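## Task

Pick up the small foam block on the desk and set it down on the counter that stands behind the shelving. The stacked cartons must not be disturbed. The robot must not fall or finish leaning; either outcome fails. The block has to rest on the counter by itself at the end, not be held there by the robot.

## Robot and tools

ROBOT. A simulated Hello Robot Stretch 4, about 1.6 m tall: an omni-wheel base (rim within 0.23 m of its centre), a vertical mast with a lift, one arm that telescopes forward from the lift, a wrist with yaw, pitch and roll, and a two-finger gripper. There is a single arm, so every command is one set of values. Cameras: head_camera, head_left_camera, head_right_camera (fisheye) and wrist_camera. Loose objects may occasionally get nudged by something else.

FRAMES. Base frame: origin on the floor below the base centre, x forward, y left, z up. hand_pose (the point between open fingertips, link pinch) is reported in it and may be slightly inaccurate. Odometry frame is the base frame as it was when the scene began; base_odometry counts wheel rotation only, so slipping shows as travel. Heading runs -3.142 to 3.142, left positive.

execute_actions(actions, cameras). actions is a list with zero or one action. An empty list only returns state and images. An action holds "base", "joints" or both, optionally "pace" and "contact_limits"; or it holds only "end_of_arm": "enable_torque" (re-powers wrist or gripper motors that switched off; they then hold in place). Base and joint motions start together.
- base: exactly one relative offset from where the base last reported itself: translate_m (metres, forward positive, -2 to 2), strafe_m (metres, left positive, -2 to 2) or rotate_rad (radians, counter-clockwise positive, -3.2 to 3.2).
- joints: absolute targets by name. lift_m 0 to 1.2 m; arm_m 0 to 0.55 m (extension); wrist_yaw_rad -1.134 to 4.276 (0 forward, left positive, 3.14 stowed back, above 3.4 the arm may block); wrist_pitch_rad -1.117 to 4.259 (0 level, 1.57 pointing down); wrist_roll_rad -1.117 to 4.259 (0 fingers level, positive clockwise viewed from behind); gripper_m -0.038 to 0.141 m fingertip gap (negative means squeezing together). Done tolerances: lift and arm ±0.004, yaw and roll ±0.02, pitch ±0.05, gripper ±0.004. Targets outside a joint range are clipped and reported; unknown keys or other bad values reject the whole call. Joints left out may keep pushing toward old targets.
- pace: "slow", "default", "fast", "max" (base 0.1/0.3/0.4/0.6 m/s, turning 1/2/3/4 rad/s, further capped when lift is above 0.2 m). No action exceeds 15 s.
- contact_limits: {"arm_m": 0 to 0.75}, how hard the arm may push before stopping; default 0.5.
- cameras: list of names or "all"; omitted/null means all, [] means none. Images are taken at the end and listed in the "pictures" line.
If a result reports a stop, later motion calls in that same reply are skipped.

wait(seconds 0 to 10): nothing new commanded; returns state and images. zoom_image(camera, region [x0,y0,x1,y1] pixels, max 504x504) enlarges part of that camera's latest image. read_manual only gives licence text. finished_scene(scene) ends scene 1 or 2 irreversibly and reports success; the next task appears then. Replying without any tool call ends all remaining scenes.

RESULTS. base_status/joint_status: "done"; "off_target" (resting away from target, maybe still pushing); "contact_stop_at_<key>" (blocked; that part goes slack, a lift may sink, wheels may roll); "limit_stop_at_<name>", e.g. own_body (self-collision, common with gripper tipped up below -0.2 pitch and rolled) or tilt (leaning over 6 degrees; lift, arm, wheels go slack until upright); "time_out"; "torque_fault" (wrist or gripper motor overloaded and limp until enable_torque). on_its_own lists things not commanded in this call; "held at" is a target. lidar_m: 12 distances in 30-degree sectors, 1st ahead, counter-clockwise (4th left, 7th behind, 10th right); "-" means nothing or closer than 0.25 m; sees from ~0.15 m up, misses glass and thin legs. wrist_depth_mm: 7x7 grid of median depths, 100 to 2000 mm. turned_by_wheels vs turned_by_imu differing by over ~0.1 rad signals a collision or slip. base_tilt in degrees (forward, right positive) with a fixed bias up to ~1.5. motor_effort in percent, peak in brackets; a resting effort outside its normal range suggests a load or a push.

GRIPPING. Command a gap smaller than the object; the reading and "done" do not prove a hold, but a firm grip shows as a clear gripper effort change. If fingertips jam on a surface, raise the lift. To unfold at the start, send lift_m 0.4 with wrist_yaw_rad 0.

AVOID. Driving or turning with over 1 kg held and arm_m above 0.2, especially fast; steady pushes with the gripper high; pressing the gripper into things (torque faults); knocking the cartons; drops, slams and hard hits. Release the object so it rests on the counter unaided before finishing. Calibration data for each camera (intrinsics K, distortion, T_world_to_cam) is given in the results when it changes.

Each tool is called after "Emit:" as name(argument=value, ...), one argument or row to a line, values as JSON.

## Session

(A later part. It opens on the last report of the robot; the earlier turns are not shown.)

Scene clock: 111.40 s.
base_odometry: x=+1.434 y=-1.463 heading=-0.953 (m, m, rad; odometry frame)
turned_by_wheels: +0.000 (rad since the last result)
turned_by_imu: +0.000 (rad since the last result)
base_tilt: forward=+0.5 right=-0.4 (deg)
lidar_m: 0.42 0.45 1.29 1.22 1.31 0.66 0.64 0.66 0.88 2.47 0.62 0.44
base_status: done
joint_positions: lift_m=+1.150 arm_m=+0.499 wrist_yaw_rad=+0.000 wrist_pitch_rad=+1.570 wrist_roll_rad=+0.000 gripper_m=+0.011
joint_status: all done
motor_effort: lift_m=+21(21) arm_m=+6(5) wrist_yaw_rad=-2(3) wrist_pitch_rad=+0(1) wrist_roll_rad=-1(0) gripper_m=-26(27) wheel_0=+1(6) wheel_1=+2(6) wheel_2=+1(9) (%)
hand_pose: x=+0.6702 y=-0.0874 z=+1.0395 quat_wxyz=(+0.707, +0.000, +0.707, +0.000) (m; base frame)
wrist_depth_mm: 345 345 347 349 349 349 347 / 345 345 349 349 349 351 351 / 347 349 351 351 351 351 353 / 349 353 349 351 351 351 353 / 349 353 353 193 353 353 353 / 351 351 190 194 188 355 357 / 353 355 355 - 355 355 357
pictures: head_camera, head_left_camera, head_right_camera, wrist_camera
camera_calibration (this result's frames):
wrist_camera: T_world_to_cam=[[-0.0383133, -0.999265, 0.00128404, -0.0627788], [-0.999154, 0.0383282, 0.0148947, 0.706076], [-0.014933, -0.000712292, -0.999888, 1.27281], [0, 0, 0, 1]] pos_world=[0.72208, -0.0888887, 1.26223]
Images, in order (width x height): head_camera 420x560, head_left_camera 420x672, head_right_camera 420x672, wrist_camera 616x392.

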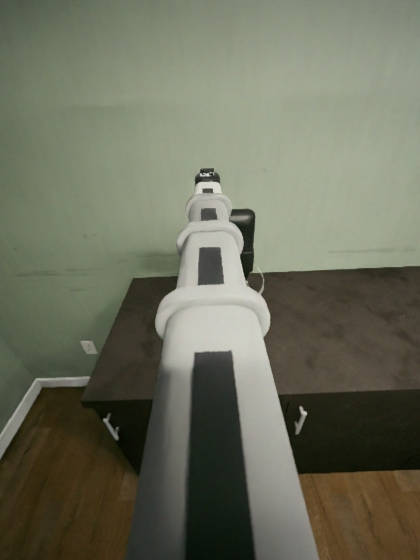

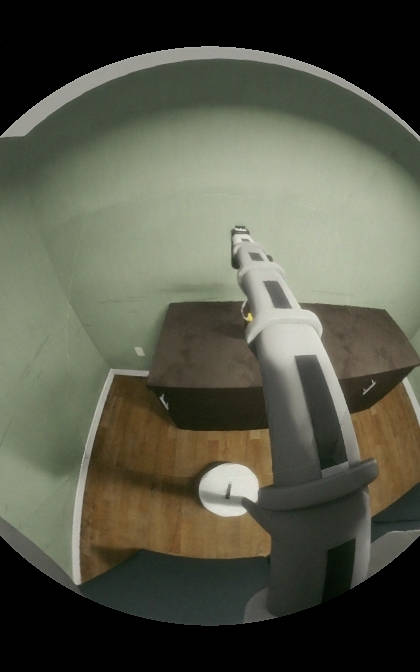

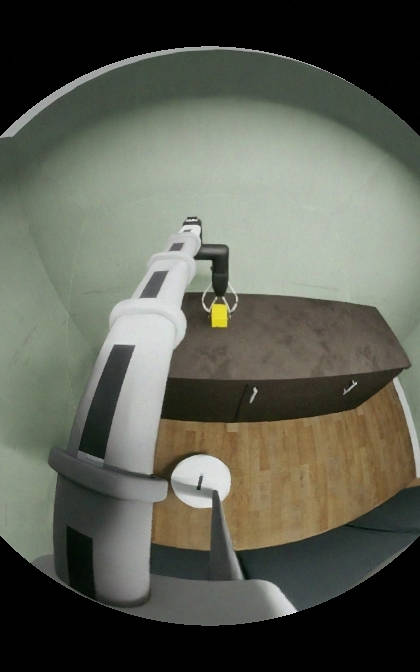

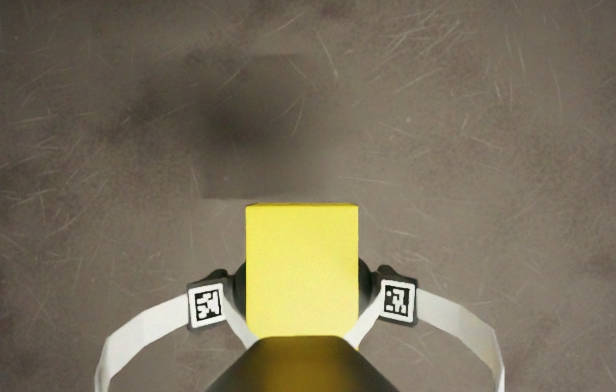

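Emit:
execute_actions(
  actions=[
    {"joints":{"lift_m":1.052}},
  ],
  cameras=["wrist_camera"],
)

Emit:
execute_actions(
  actions=[
    {"joints":{"gripper_m":0.12}},
  ],
  cameras=["wrist_camera"],
)

Emit:
execute_actions(
  actions=[
    {"joints":{"lift_m":1.15},"pace":"fast"},
  ],
  cameras=["wrist_camera","head_right_camera"],
)

Scene clock: 117.60 s.
base_odometry: x=+1.434 y=-1.463 heading=-0.953 (m, m, rad; odometry frame)
turned_by_wheels: +0.000 (rad since the last result)
turned_by_imu: +0.000 (rad since the last result)
base_tilt: forward=+0.5 right=-0.3 (deg)
lidar_m: 0.41 0.44 1.30 1.23 1.31 0.66 0.62 0.65 0.93 2.46 0.62 0.45
base_status: not commanded
joint_positions: lift_m=+1.052 arm_m=+0.499 wrist_yaw_rad=+0.000 wrist_pitch_rad=+1.570 wrist_roll_rad=+0.000 gripper_m=+0.011
joint_status: all done
motor_effort: lift_m=+15(21) arm_m=+6(6) wrist_yaw_rad=-2(0) wrist_pitch_rad=+1(0) wrist_roll_rad=+3(1) gripper_m=-25(26) wheel_0=+1(1) wheel_1=+2(2) wheel_2=+1(1) (%)
hand_pose: x=+0.6702 y=-0.0874 z=+0.9420 quat_wxyz=(+0.707, +0.000, +0.707, +0.000) (m; base frame)
wrist_depth_mm: 250 250 251 251 251 252 253 / 251 252 251 252 252 253 252 / 251 251 252 253 253 254 254 / 253 253 254 253 255 255 254 / 254 253 254 193 255 256 256 / 255 255 190 194 188 257 258 / 256 255 256 - 257 258 258
pictures: wrist_camera
camera_calibration (this result's frames):
wrist_camera: T_world_to_cam=[[-0.0383139, -0.999265, 0.00128404, -0.0626532], [-0.999154, 0.0383288, 0.0148947, 0.70753], [-0.014933, -0.000712283, -0.999888, 1.17535], [0, 0, 0, 1]] pos_world=[0.722083, -0.0888888, 1.16476]
Images, in order (width x height): wrist_camera 616x392.

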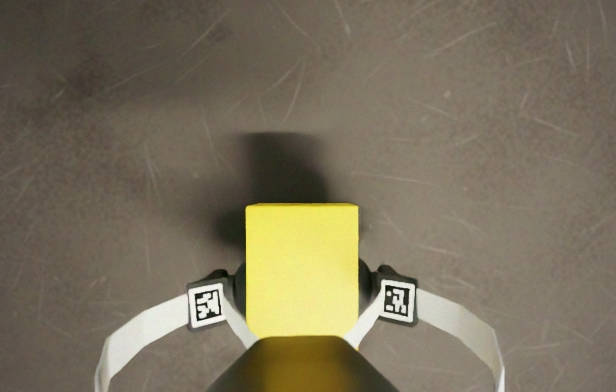

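Scene clock: 119.57 s.
base_odometry: x=+1.434 y=-1.463 heading=-0.953 (m, m, rad; odometry frame)
turned_by_wheels: +0.000 (rad since the last result)
turned_by_imu: +0.000 (rad since the last result)
base_tilt: forward=+0.5 right=-0.3 (deg)
lidar_m: 0.41 0.45 1.29 1.22 1.29 0.65 0.61 0.65 0.91 2.48 0.61 0.46
base_status: not commanded
joint_positions: lift_m=+1.052 arm_m=+0.499 wrist_yaw_rad=+0.000 wrist_pitch_rad=+1.570 wrist_roll_rad=+0.000 gripper_m=+0.120
joint_status: all done
motor_effort: lift_m=+15(15) arm_m=+6(6) wrist_yaw_rad=-2(1) wrist_pitch_rad=+1(0) wrist_roll_rad=+2(0) gripper_m=-1(27) wheel_0=+2(2) wheel_1=+1(2) wheel_2=+1(1) (%)
hand_pose: x=+0.6702 y=-0.0874 z=+0.9420 quat_wxyz=(+0.707, +0.000, +0.707, +0.000) (m; base frame)
wrist_depth_mm: 250 250 250 251 252 251 252 / 251 251 252 253 252 253 253 / 251 253 252 253 253 254 254 / 253 253 254 255 254 255 255 / 254 254 254 210 256 256 256 / 254 255 211 211 256 257 257 / 256 256 256 - 257 257 258
pictures: wrist_camera
camera_calibration (this result's frames):
wrist_camera: T_world_to_cam=[[-0.0383139, -0.999265, 0.00128405, -0.0626532], [-0.999154, 0.0383288, 0.0148948, 0.70753], [-0.0149331, -0.000712283, -0.999888, 1.17535], [0, 0, 0, 1]] pos_world=[0.722083, -0.0888887, 1.16476]
Images, in order (width x height): wrist_camera 616x392.

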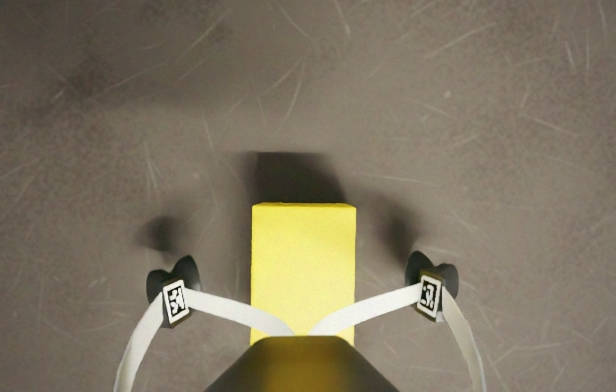

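Scene clock: 120.73 s.
base_odometry: x=+1.434 y=-1.463 heading=-0.953 (m, m, rad; odometry frame)
turned_by_wheels: +0.000 (rad since the last result)
turned_by_imu: +0.000 (rad since the last result)
base_tilt: forward=+0.4 right=-0.4 (deg)
lidar_m: 0.42 0.44 1.29 1.25 1.32 0.67 0.64 0.65 0.91 2.47 0.61 0.44
base_status: not commanded
joint_positions: lift_m=+1.150 arm_m=+0.499 wrist_yaw_rad=+0.000 wrist_pitch_rad=+1.570 wrist_roll_rad=+0.000 gripper_m=+0.120
joint_status: all done
motor_effort: lift_m=+21(23) arm_m=+6(6) wrist_yaw_rad=-1(2) wrist_pitch_rad=+0(1) wrist_roll_rad=+2(3) gripper_m=-2(0) wheel_0=+2(1) wheel_1=+2(2) wheel_2=+1(1) (%)
hand_pose: x=+0.6702 y=-0.0874 z=+1.0395 quat_wxyz=(+0.707, +0.000, +0.707, +0.000) (m; base frame)
wrist_depth_mm: 345 345 347 347 349 349 349 / 347 347 349 349 349 351 351 / 349 349 349 351 351 351 351 / 349 349 351 351 353 353 353 / 353 351 351 307 353 353 353 / 353 353 353 309 355 355 357 / 353 355 353 - 357 357 359
pictures: head_right_camera, wrist_camera
camera_calibration (this result's frames):
wrist_camera: T_world_to_cam=[[-0.0383141, -0.999265, 0.00128461, -0.0627789], [-0.999154, 0.038329, 0.0149094, 0.706062], [-0.0149476, -0.000712283, -0.999888, 1.27283], [0, 0, 0, 1]] pos_world=[0.722085, -0.0888888, 1.26225]
Images, in order (width x height): head_right_camera 420x672, wrist_camera 616x392.

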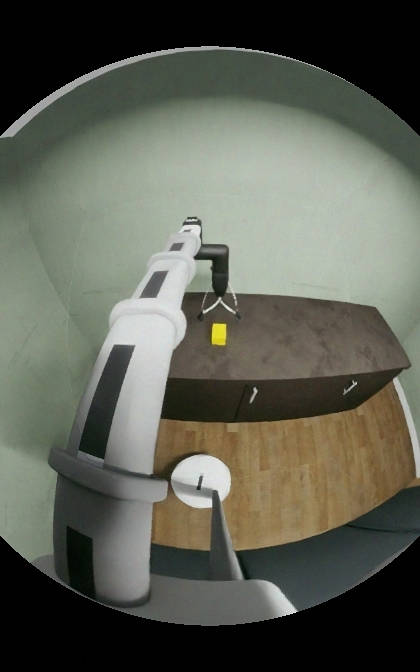

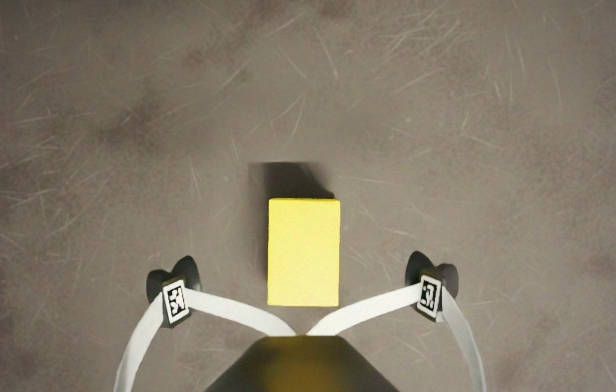

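Emit:
finished_scene(
  scene=1,
)

The scene is finished: the task was done.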